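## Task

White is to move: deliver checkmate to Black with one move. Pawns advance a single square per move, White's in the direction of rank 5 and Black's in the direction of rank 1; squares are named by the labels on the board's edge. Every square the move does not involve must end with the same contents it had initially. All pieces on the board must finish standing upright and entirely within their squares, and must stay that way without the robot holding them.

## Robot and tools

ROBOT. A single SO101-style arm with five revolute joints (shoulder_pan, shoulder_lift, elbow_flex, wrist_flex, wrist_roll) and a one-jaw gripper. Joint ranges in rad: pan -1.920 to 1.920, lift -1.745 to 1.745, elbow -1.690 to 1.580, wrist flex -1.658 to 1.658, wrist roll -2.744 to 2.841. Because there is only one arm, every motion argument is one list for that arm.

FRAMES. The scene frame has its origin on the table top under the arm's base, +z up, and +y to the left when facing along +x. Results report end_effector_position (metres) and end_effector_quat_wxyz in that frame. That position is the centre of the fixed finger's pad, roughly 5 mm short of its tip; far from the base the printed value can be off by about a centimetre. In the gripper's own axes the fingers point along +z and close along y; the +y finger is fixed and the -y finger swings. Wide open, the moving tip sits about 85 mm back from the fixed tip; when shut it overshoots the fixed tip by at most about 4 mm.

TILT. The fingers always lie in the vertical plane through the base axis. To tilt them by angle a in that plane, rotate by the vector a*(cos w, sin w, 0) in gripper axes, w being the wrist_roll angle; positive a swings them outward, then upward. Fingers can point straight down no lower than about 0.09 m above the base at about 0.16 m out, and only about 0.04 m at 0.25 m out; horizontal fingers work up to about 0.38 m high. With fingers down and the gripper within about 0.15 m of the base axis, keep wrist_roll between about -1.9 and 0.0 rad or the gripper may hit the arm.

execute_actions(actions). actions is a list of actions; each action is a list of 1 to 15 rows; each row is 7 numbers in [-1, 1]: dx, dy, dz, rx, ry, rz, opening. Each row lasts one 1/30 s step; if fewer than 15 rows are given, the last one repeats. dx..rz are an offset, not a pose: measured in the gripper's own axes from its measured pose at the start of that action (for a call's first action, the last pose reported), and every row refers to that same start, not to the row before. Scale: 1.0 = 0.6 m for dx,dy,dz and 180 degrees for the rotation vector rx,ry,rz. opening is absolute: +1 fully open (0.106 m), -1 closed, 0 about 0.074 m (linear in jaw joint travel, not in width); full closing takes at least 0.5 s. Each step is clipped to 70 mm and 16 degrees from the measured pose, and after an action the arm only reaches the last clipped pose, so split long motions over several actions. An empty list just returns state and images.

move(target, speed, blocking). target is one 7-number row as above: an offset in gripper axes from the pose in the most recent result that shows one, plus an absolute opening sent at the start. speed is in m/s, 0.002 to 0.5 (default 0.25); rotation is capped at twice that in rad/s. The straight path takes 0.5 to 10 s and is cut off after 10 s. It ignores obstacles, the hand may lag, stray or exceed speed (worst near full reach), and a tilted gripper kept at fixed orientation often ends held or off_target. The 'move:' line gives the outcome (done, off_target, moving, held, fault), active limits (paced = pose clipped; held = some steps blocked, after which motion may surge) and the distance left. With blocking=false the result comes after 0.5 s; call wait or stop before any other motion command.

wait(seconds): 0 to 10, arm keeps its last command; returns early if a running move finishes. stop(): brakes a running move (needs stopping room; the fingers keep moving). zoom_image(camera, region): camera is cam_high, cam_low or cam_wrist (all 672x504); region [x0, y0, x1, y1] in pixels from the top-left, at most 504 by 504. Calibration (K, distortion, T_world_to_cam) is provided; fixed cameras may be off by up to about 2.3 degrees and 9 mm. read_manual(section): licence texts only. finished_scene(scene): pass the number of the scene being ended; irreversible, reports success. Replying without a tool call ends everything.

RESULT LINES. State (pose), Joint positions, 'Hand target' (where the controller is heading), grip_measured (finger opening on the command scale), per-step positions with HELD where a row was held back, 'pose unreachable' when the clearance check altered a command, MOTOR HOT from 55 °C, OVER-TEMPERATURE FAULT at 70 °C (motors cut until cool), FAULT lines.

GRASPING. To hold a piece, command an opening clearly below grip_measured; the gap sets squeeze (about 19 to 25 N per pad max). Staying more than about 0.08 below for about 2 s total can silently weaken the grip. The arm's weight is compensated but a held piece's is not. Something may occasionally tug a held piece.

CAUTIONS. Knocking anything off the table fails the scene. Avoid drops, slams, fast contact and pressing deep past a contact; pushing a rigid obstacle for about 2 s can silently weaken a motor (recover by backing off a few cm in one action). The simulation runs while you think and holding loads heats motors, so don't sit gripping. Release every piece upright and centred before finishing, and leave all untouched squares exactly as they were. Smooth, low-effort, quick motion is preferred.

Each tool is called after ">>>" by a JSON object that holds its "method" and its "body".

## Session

>>> {"method": "execute_actions", "body": {"actions": []}}

Scene clock: 0.00 s.
end_effector_position=(+0.3296, -0.0206, +0.1028) grip_measured=+1.00 end_effector_quat_wxyz=(+0.362, -0.271, +0.881, -0.144)
Joint positions: [ 0.08   0.234 -0.168  0.706 -0.845  0.106]
Hand target: +0.330, -0.021, +0.103; +0.362, -0.271, +0.881, -0.144
camera_calibration (this result's frames):
cam_wrist: T_world_to_cam=[[0.348786, -0.812454, 0.467191, -0.184912], [-0.907106, -0.417965, -0.0496405, 0.308891], [0.2356, -0.406478, -0.882762, 0.078219], [0, 0, 0, 1]] pos_world=[0.326263, 0.0106677, 0.170771]

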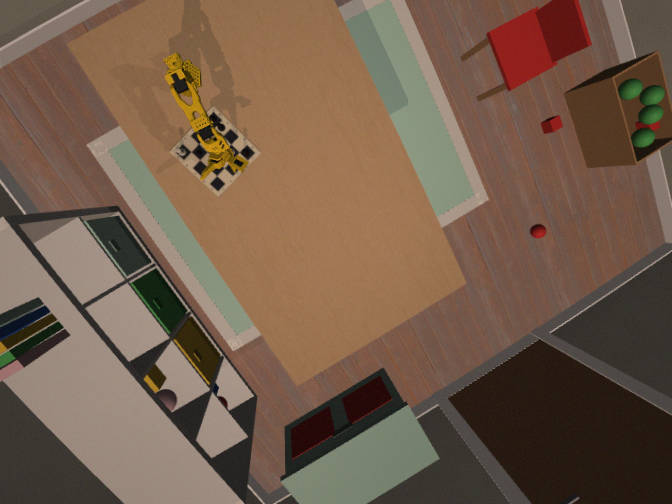

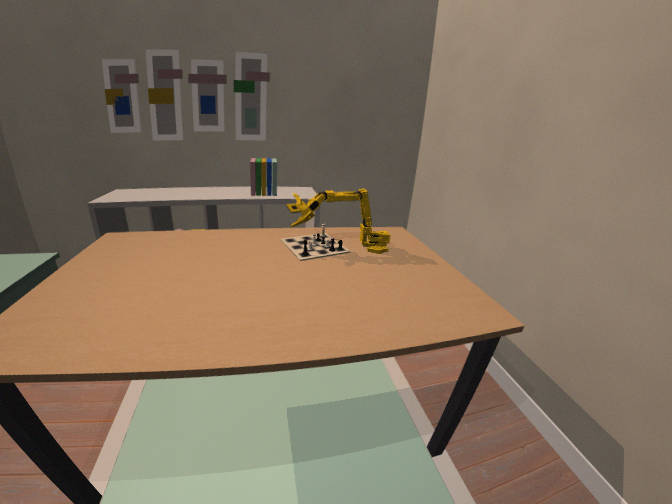

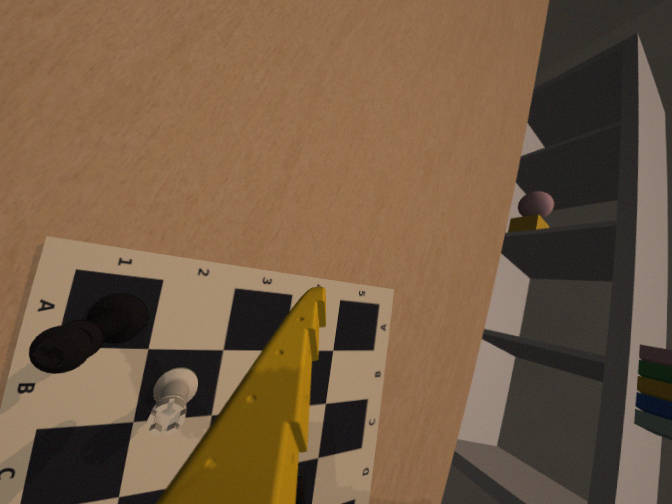

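>>> {"method": "move", "body": {"target": [0.055,0.041,-0.214,0,0,0.21,-0.5]}}

>>> {"method": "zoom_image", "body": {"camera": "cam_low", "region": [275, 210, 355, 265]}}

>>> {"method": "zoom_image", "body": {"camera": "cam_high", "region": [160, 100, 270, 200]}}

Scene clock: 1.93 s.
end_effector_position=(+0.2116, -0.0112, +0.1665) grip_measured=-0.49 end_effector_quat_wxyz=(+0.395, +0.023, +0.918, -0.025)
Joint positions: [ 0.089 -0.759  0.36   1.157 -1.484  0.04 ]
Hand target: +0.209, -0.013, +0.163; +0.388, +0.031, +0.921, -0.025
Off the commanded pose: 0.005 m, 1 deg.
move: done
camera_calibration (this result's frames):
cam_wrist: T_world_to_cam=[[-0.0872287, -0.995151, 0.0454513, -0.00546033], [-0.980316, 0.0776373, -0.181532, 0.252008], [0.177123, -0.0603913, -0.982334, 0.198891], [0, 0, 0, 1]] pos_world=[0.211343, -0.0129878, 0.241373]

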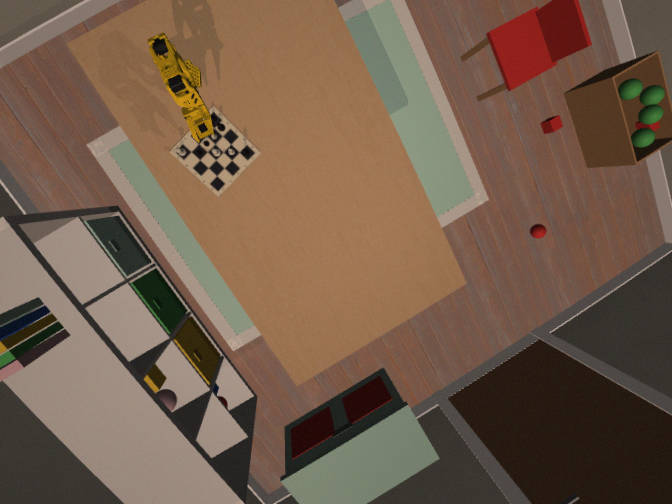

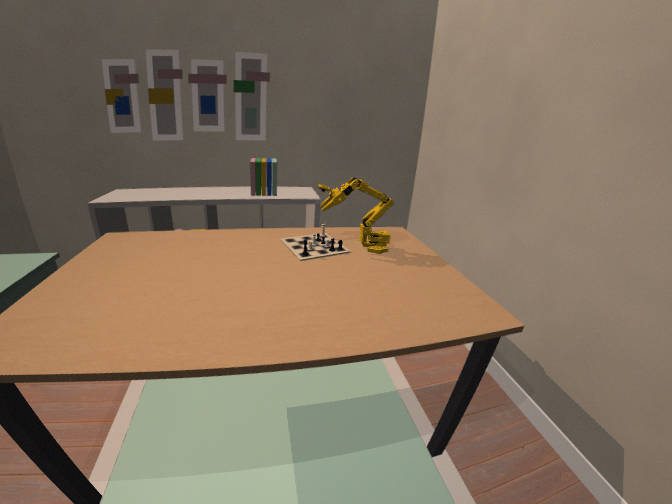

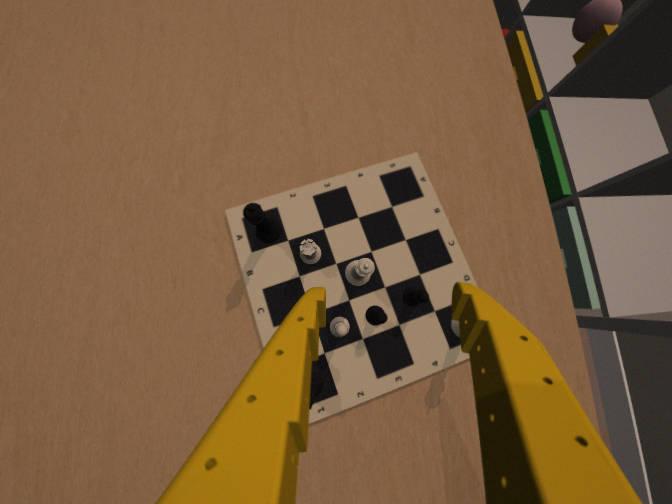

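Region (275, 210, 355, 265) of cam_low's 672x504 image, scaled by 6.300, with more detail than that image has; it fills the top 346 rows of this view, and the rest is white.

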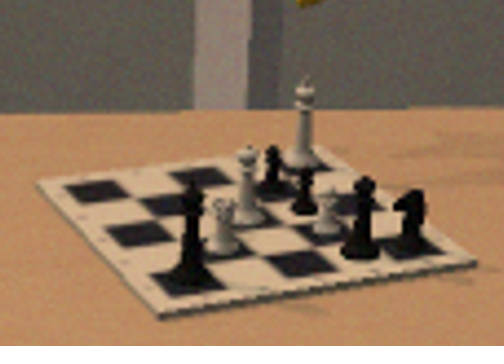

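Region (160, 100, 270, 200) of cam_high's 672x504 image, scaled by 4.582, with more detail than that image has; it fills the top 458 rows of this view, and the rest is white.

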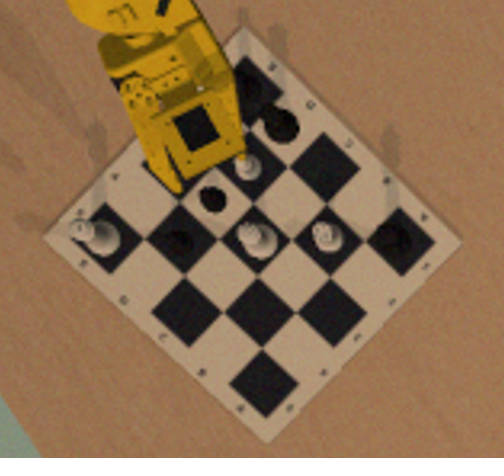

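>>> {"method": "move", "body": {"target": [0.096,-0.028,0.094,0.011,0.119,0.028,-0.6], "speed": 0.2}}

Scene clock: 3.67 s.
end_effector_position=(+0.2130, -0.0292, +0.0911) grip_measured=-0.59 end_effector_quat_wxyz=(+0.227, +0.068, +0.971, -0.023)
Joint positions: [ 0.172 -0.429  0.452  1.088 -1.49   0.033]
Hand target: +0.212, -0.031, +0.086; +0.218, +0.076, +0.973, -0.022
Off the commanded pose: 0.005 m, 1 deg.
move: done
camera_calibration (this result's frames):
cam_wrist: T_world_to_cam=[[-0.159359, -0.98644, 0.0392464, -0.00364058], [-0.971848, 0.163742, 0.169411, 0.209848], [-0.17354, -0.0111443, -0.984764, 0.199906], [0, 0, 0, 1]] pos_world=[0.238052, -0.0357244, 0.161453]

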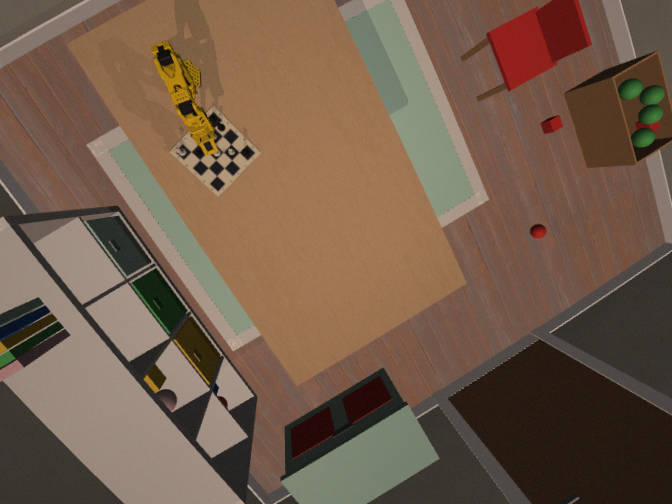

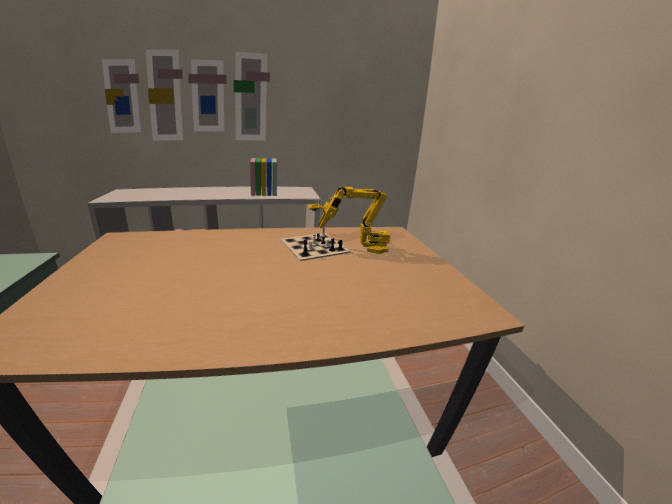

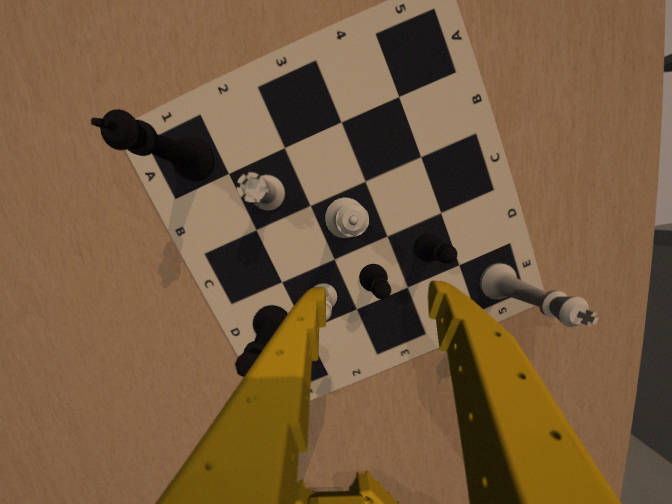

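>>> {"method": "move", "body": {"target": [0.014,-0.005,0.101,0,0.005,0,-0.66], "speed": 0.08}}

>>> {"method": "zoom_image", "body": {"camera": "cam_low", "region": [275, 200, 355, 265]}}

Scene clock: 4.97 s.
end_effector_position=(+0.2343, -0.0344, +0.0385) grip_measured=-0.65 end_effector_quat_wxyz=(+0.229, +0.069, +0.971, -0.025)
Joint positions: [ 0.178 -0.154  0.591  0.669 -1.485  0.028]
Hand target: +0.232, -0.036, +0.033; +0.219, +0.069, +0.973, -0.026
Off the commanded pose: 0.006 m, 1 deg.
move: done
camera_calibration (this result's frames):
cam_wrist: T_world_to_cam=[[-0.161517, -0.986003, 0.0413631, -0.0028512], [-0.972213, 0.166176, 0.164889, 0.240632], [-0.169454, -0.0135813, -0.985444, 0.150655], [0, 0, 0, 1]] pos_world=[0.259014, -0.0407523, 0.108903]

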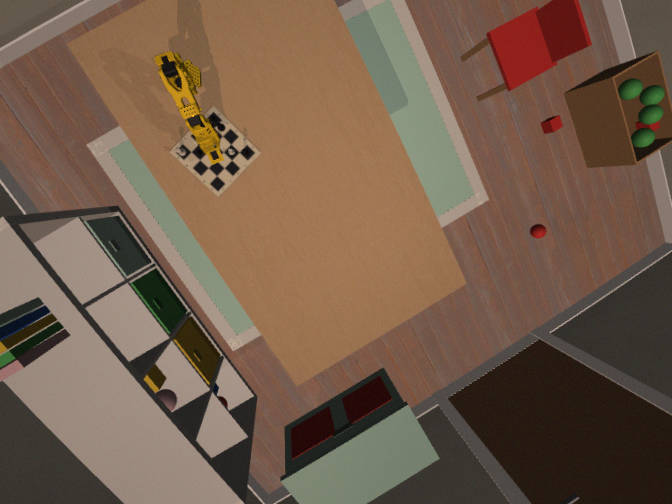

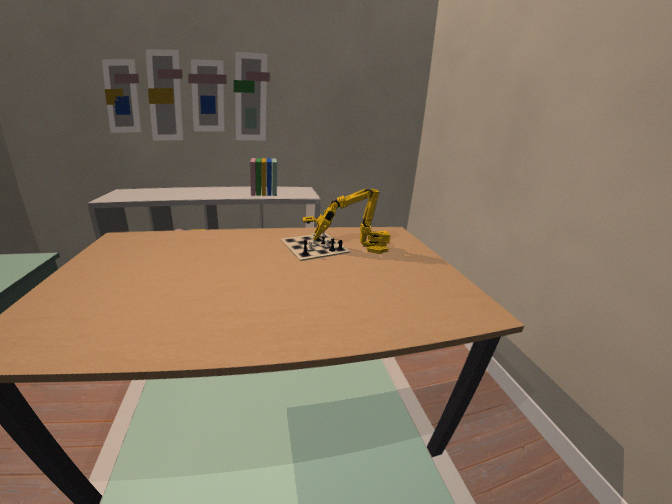

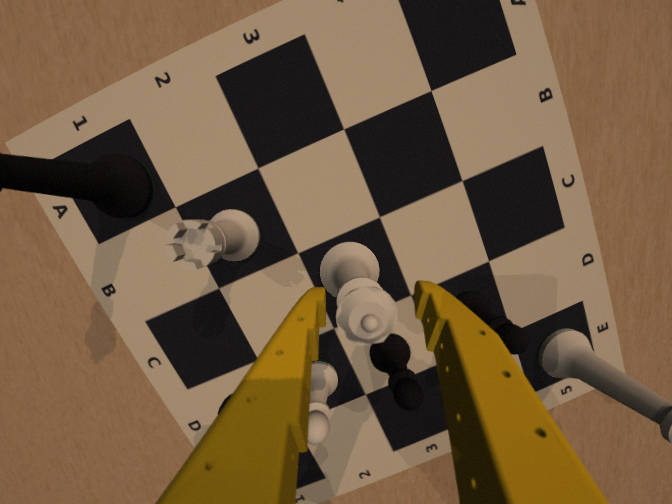

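Region (275, 200, 355, 265) of cam_low's 672x504 image, scaled by 6.300, with more detail than that image has; it fills the top 410 rows of this view, and the rest is white.

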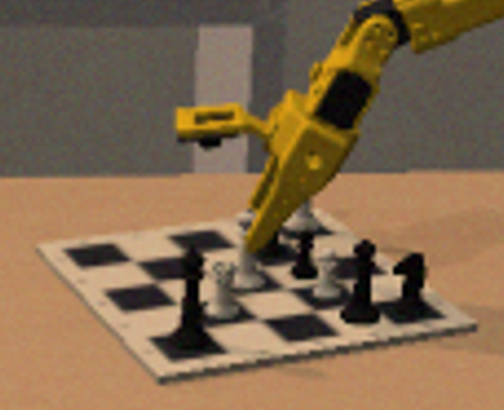

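>>> {"method": "move", "body": {"target": [0.008,-0.011,0.021,0,0.006,0.006,-0.76], "speed": 0.05}}

Scene clock: 5.77 s.
end_effector_position=(+0.2369, -0.0394, +0.0302) grip_measured=-0.75 end_effector_quat_wxyz=(+0.228, +0.078, +0.970, -0.027)
Joint positions: [ 0.197 -0.095  0.591  0.611 -1.485  0.021]
Hand target: +0.235, -0.041, +0.025; +0.220, +0.079, +0.972, -0.028
Off the commanded pose: 0.006 m, 1 deg.
move: done
camera_calibration (this result's frames):
cam_wrist: T_world_to_cam=[[-0.179577, -0.982875, 0.0413385, -0.00257617], [-0.96874, 0.183993, 0.166401, 0.245161], [-0.171158, -0.0101644, -0.985191, 0.143395], [0, 0, 0, 1]] pos_world=[0.261578, -0.0461825, 0.100582]

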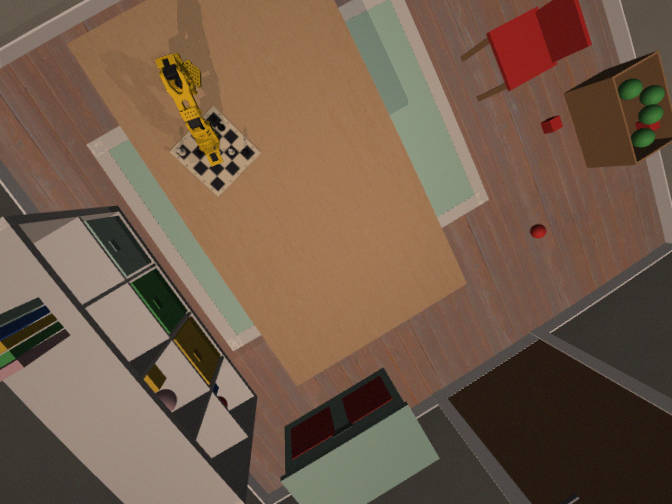

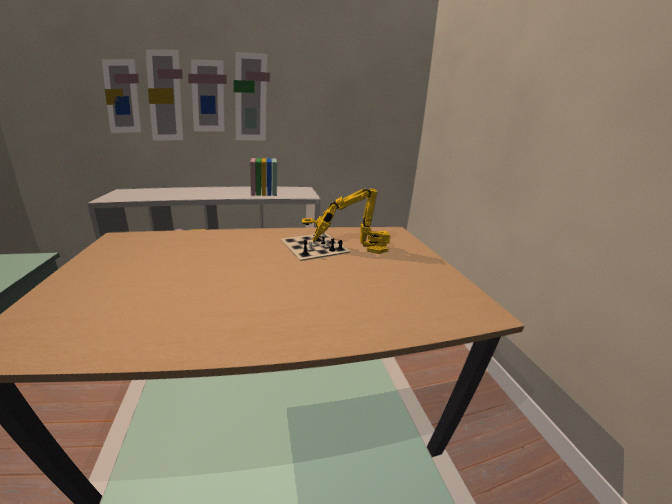

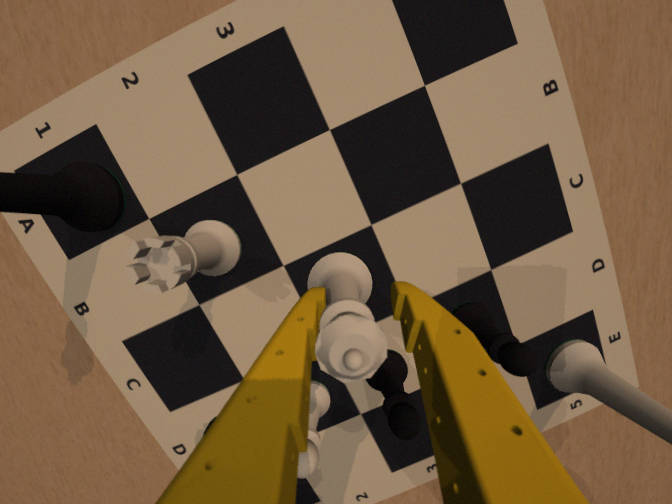

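>>> {"method": "execute_actions", "body": {"actions": [[[0,-0.004,0,0,0,0,-0.79],[0,-0.004,0,0,0,0,-0.82],[0,-0.004,0,0,0,0,-0.84],[0,-0.004,0,0,0,0,-0.86],[0,-0.004,0,0,0,0,-0.88],[0,-0.004,0,0,0,0,-0.9],[0,-0.004,0,0,0,0,-0.92],[0,-0.004,0,0,0,0,-0.94],[0,-0.004,0,0,0,0,-0.96]]]}}

>>> {"method": "move", "body": {"target": [-0.012,0,-0.024,0,0,0,-0.96], "speed": 0.06}}

Scene clock: 6.43 s.
end_effector_position=(+0.2370, -0.0398, +0.0303) grip_measured=-0.89 end_effector_quat_wxyz=(+0.229, +0.078, +0.970, -0.027)
Joint positions: [ 0.198 -0.095  0.591  0.609 -1.485  0.011]
Hand target: +0.237, -0.042, +0.030; +0.228, +0.079, +0.970, -0.029
Off the commanded pose: 0.002 m, 0 deg.
Step readings (end_effector_position):
0: (+0.2371, -0.0394, +0.0303)
1: (+0.2371, -0.0394, +0.0303)
2: (+0.2370, -0.0398, +0.0303)
4: (+0.2370, -0.0398, +0.0303)
8: (+0.2370, -0.0398, +0.0303)
15: end_effector_position above
camera_calibration (this result's frames):
cam_wrist: T_world_to_cam=[[-0.181147, -0.982586, 0.0413631, -0.00256974], [-0.968706, 0.185529, 0.164889, 0.245468], [-0.169691, -0.0101996, -0.985444, 0.143184], [0, 0, 0, 1]] pos_world=[0.261617, -0.0466059, 0.100731]

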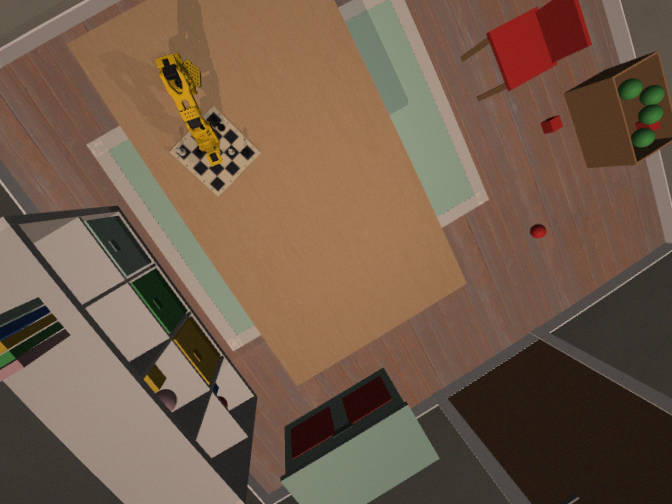

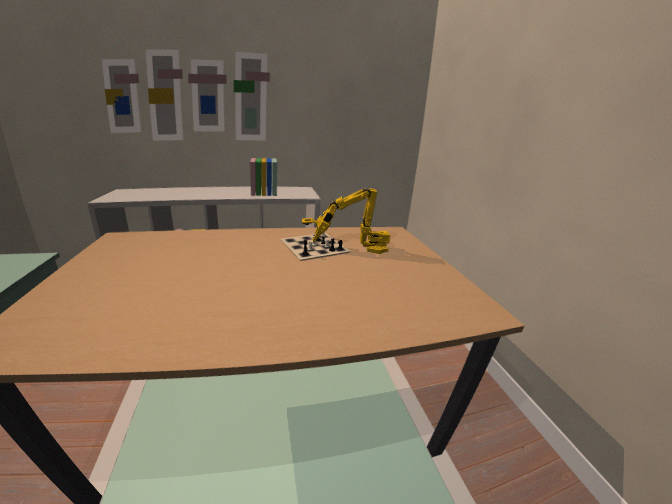

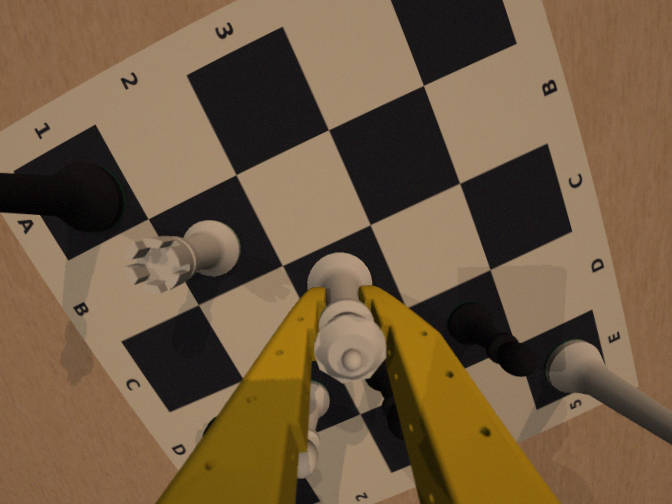

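Scene clock: 7.17 s.
end_effector_position=(+0.2339, -0.0391, +0.0404) grip_measured=-0.89 end_effector_quat_wxyz=(+0.217, +0.079, +0.973, -0.026)
Joint positions: [ 0.198 -0.134  0.541  0.724 -1.485  0.011]
Hand target: +0.237, -0.039, +0.046; +0.227, +0.078, +0.970, -0.027
Off the commanded pose: 0.007 m, 1 deg.
move: done
camera_calibration (this result's frames):
cam_wrist: T_world_to_cam=[[-0.180156, -0.982785, 0.0409581, -0.00315771], [-0.964447, 0.184673, 0.189043, 0.23861], [-0.193353, -0.00544465, -0.981114, 0.158123], [0, 0, 0, 1]] pos_world=[0.260132, -0.0463073, 0.110158]

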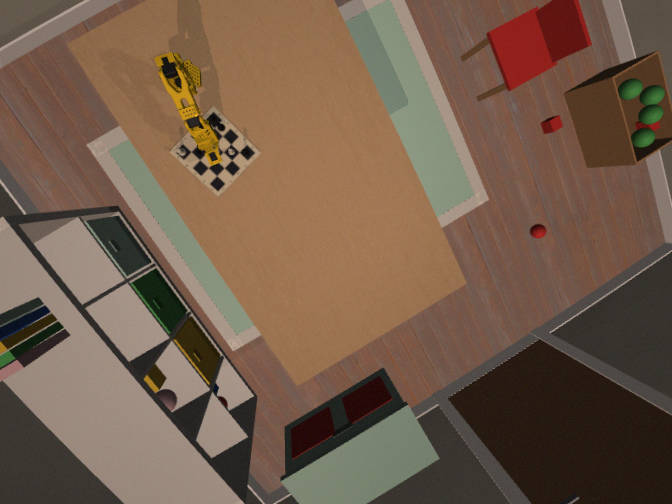

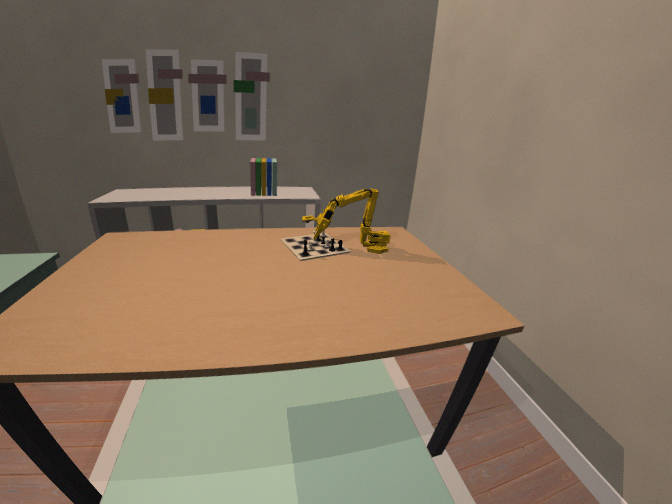

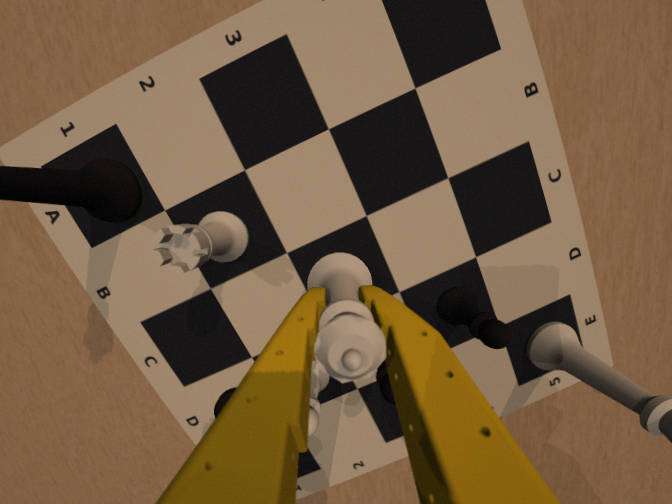

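>>> {"method": "move", "body": {"target": [-0.11,0.047,0.043,-0.013,-0.008,-0.029,-0.96], "speed": 0.1}}

Scene clock: 8.57 s.
end_effector_position=(+0.3082, -0.0246, +0.0473) grip_measured=-0.89 end_effector_quat_wxyz=(+0.237, +0.033, +0.971, -0.017)
Joint positions: [ 0.105  0.422 -0.234  0.904 -1.485  0.011]
Hand target: +0.308, -0.022, +0.045; +0.230, +0.029, +0.973, -0.015
Off the commanded pose: 0.003 m, 1 deg.
move: done
camera_calibration (this result's frames):
cam_wrist: T_world_to_cam=[[-0.0891143, -0.995153, 0.0415799, -0.00420905], [-0.983973, 0.094433, 0.151257, 0.311856], [-0.15445, -0.0274344, -0.98762, 0.16719], [0, 0, 0, 1]] pos_world=[0.332305, -0.0290514, 0.118125]

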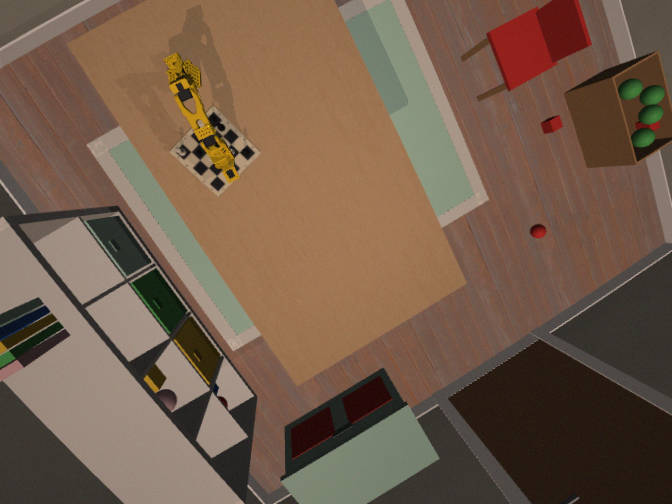

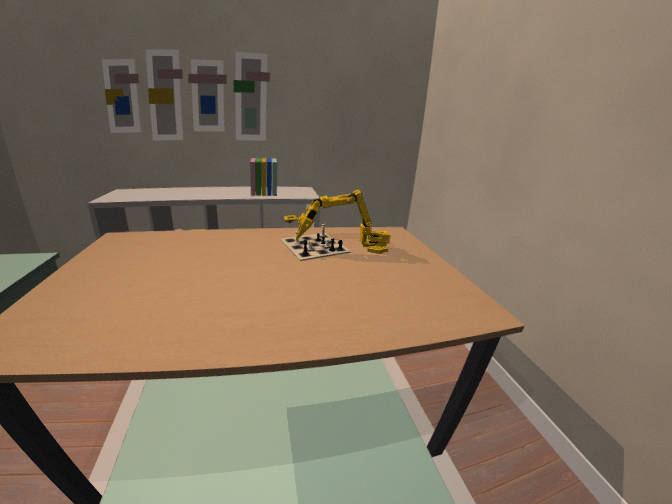

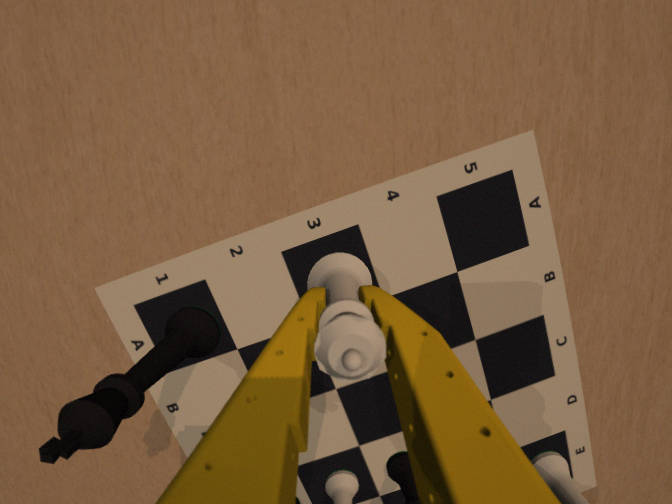

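>>> {"method": "move", "body": {"target": [0.021,0.007,0.028,-0.001,0.011,-0.003,-0.96], "speed": 0.04}}

Scene clock: 9.43 s.
end_effector_position=(+0.3075, -0.0236, +0.0347) grip_measured=-0.89 end_effector_quat_wxyz=(+0.232, +0.031, +0.972, -0.016)
Joint positions: [ 0.102  0.45  -0.187  0.838 -1.485  0.011]
Hand target: +0.305, -0.021, +0.027; +0.220, +0.028, +0.975, -0.014
Off the commanded pose: 0.009 m, 2 deg.
move: done
camera_calibration (this result's frames):
cam_wrist: T_world_to_cam=[[-0.0856807, -0.995461, 0.0414362, -0.00378479], [-0.982832, 0.0912683, 0.160348, 0.312305], [-0.163402, -0.0269861, -0.98619, 0.157339], [0, 0, 0, 1]] pos_world=[0.332328, -0.0280252, 0.105246]

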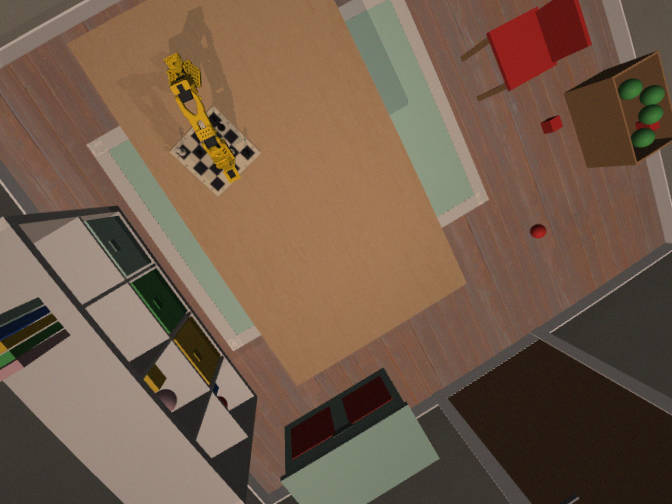

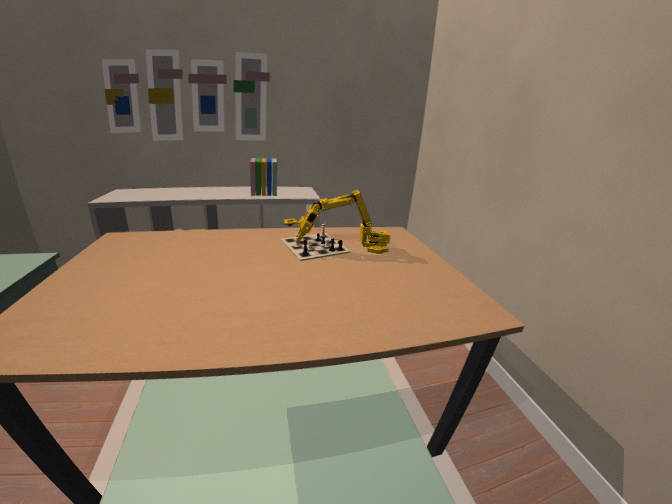

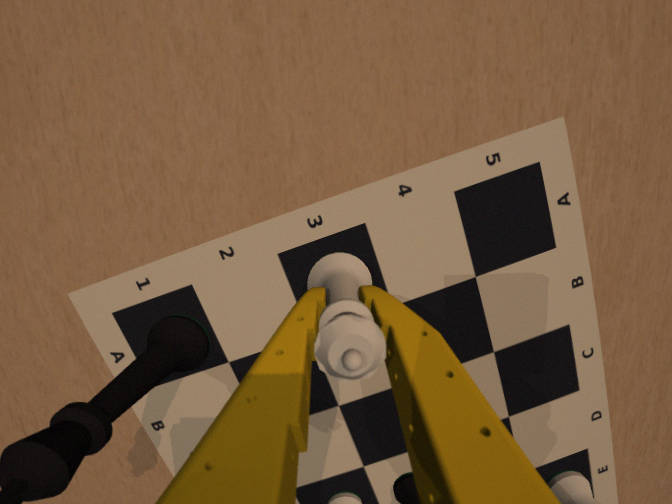

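>>> {"method": "execute_actions", "body": {"actions": [[[0.009,0.005,0.011,0,0.008,0,-0.96],[0.01,0.005,0.013,0,0.008,0,-0.96],[0.011,0.005,0.015,0,0.008,0,-0.96],[0.012,0.005,0.017,0,0.008,0,-0.96]],[[0,0,0.004,0,0,0,-0.88],[0,0,0.004,0,0,0,-0.83],[0,0,0.004,0,0,0,-0.78],[0,0,0.004,0,0,0,-0.72],[0,0,0.004,0,0,0,-0.66],[0,0,0.004,0,0,0,-0.6],[0,0.004,0,0,0,0,-0.6],[0,0.008,0,0,0,0,-0.6],[0,0.012,0,0,0,0,-0.6],[0,0.015,0,-0.003,0,-0.007,-0.6]]]}}

Scene clock: 10.63 s.
end_effector_position=(+0.3093, -0.0176, +0.0305) grip_measured=-0.62 end_effector_quat_wxyz=(+0.233, +0.024, +0.972, -0.013)
Joint positions: [ 0.082  0.47  -0.185  0.815 -1.49   0.031]
Hand target: +0.309, -0.015, +0.030; +0.233, +0.019, +0.972, -0.012
Off the commanded pose: 0.003 m, 1 deg.
Step readings (end_effector_position; steps 1 to 15: 1st action; 16 to 30: 2nd action):
0: (+0.3074, -0.0236, +0.0343)
1: (+0.3074, -0.0236, +0.0343)
2: (+0.3073, -0.0236, +0.0338)
4: (+0.3077, -0.0236, +0.0323)
8: (+0.3088, -0.0238, +0.0308)
15: (+0.3088, -0.0238, +0.0305)
16: (+0.3088, -0.0238, +0.0305)
17: (+0.3088, -0.0238, +0.0305)
19: (+0.3088, -0.0238, +0.0305)
23: (+0.3088, -0.0238, +0.0305)
30: end_effector_position above
camera_calibration (this result's frames):
cam_wrist: T_world_to_cam=[[-0.0699719, -0.996772, 0.0393737, -0.00227763], [-0.984426, 0.0753788, 0.158819, 0.314401], [-0.161274, -0.0276476, -0.986522, 0.152997], [0, 0, 0, 1]] pos_world=[0.334019, -0.0217394, 0.101091]

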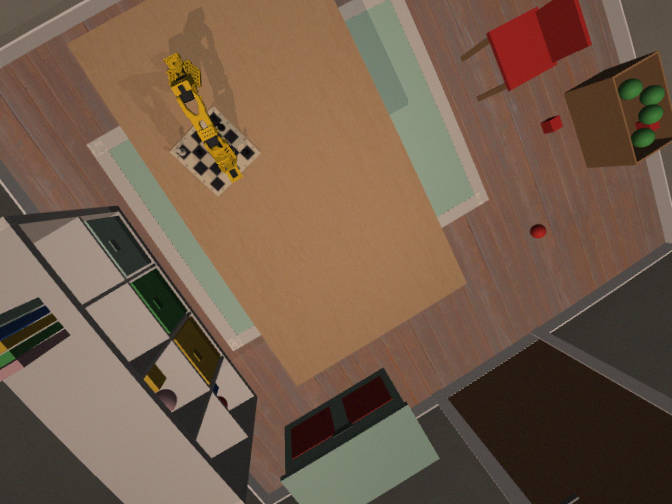

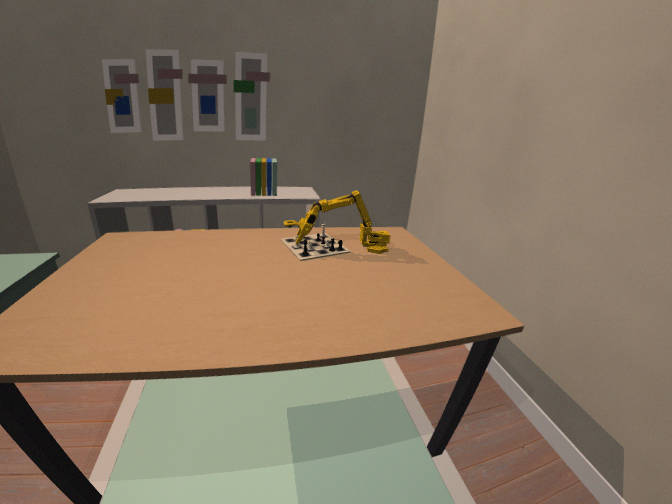

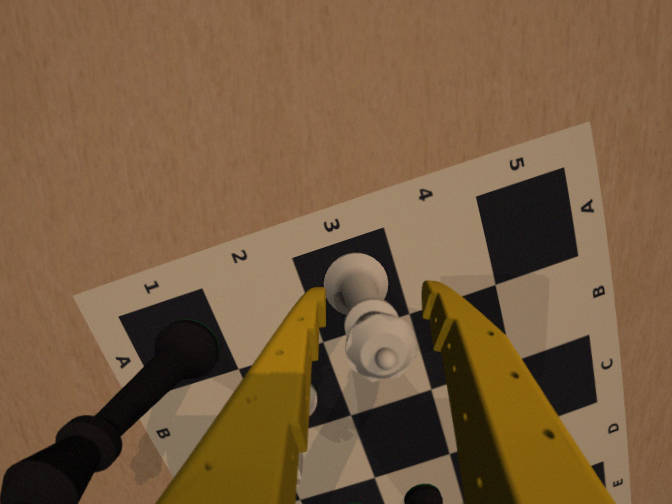

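>>> {"method": "move", "body": {"target": [-0.005,0,-0.1,0,0,0,-0.6], "speed": 0.12}}

Scene clock: 11.53 s.
end_effector_position=(+0.2853, -0.0156, +0.0813) grip_measured=-0.61 end_effector_quat_wxyz=(+0.228, +0.024, +0.973, -0.013)
Joint positions: [ 0.082  0.195 -0.167  1.082 -1.49   0.031]
Hand target: +0.285, -0.016, +0.085; +0.233, +0.024, +0.972, -0.013
Off the commanded pose: 0.004 m, 1 deg.
move: done
camera_calibration (this result's frames):
cam_wrist: T_world_to_cam=[[-0.0695512, -0.996806, 0.0392464, -0.00410687], [-0.98267, 0.0752349, 0.169411, 0.281183], [-0.171823, -0.0267835, -0.984764, 0.202157], [0, 0, 0, 1]] pos_world=[0.31076, -0.0198341, 0.151603]

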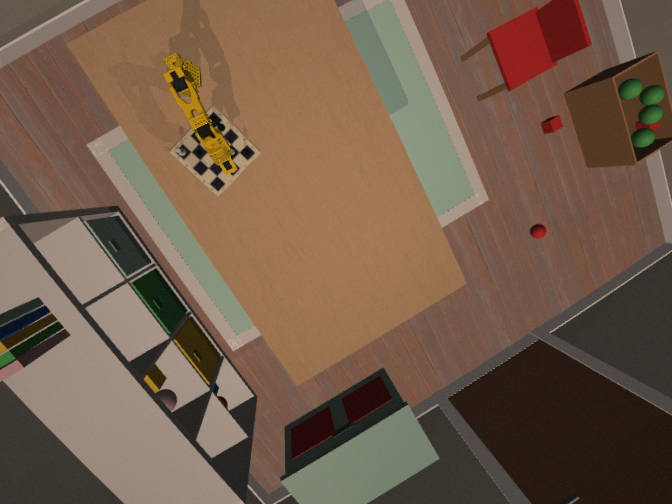

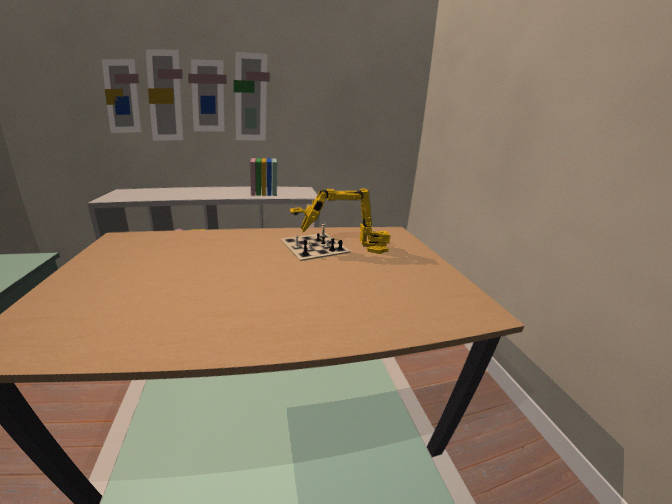

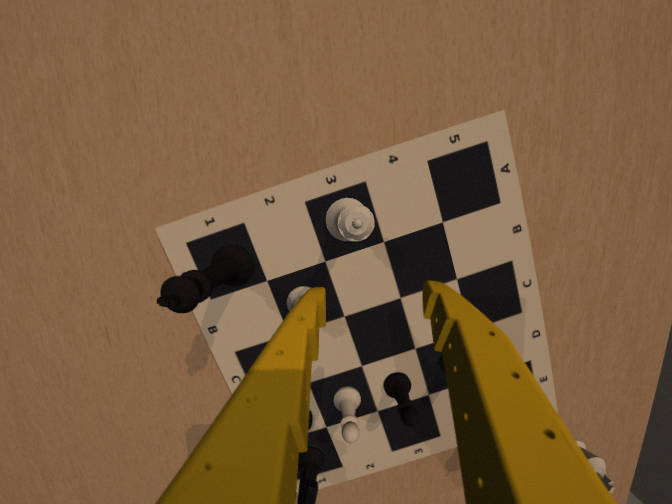

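>>> {"method": "finished_scene", "body": {"scene": 2}}

The scene is finished: the task was done.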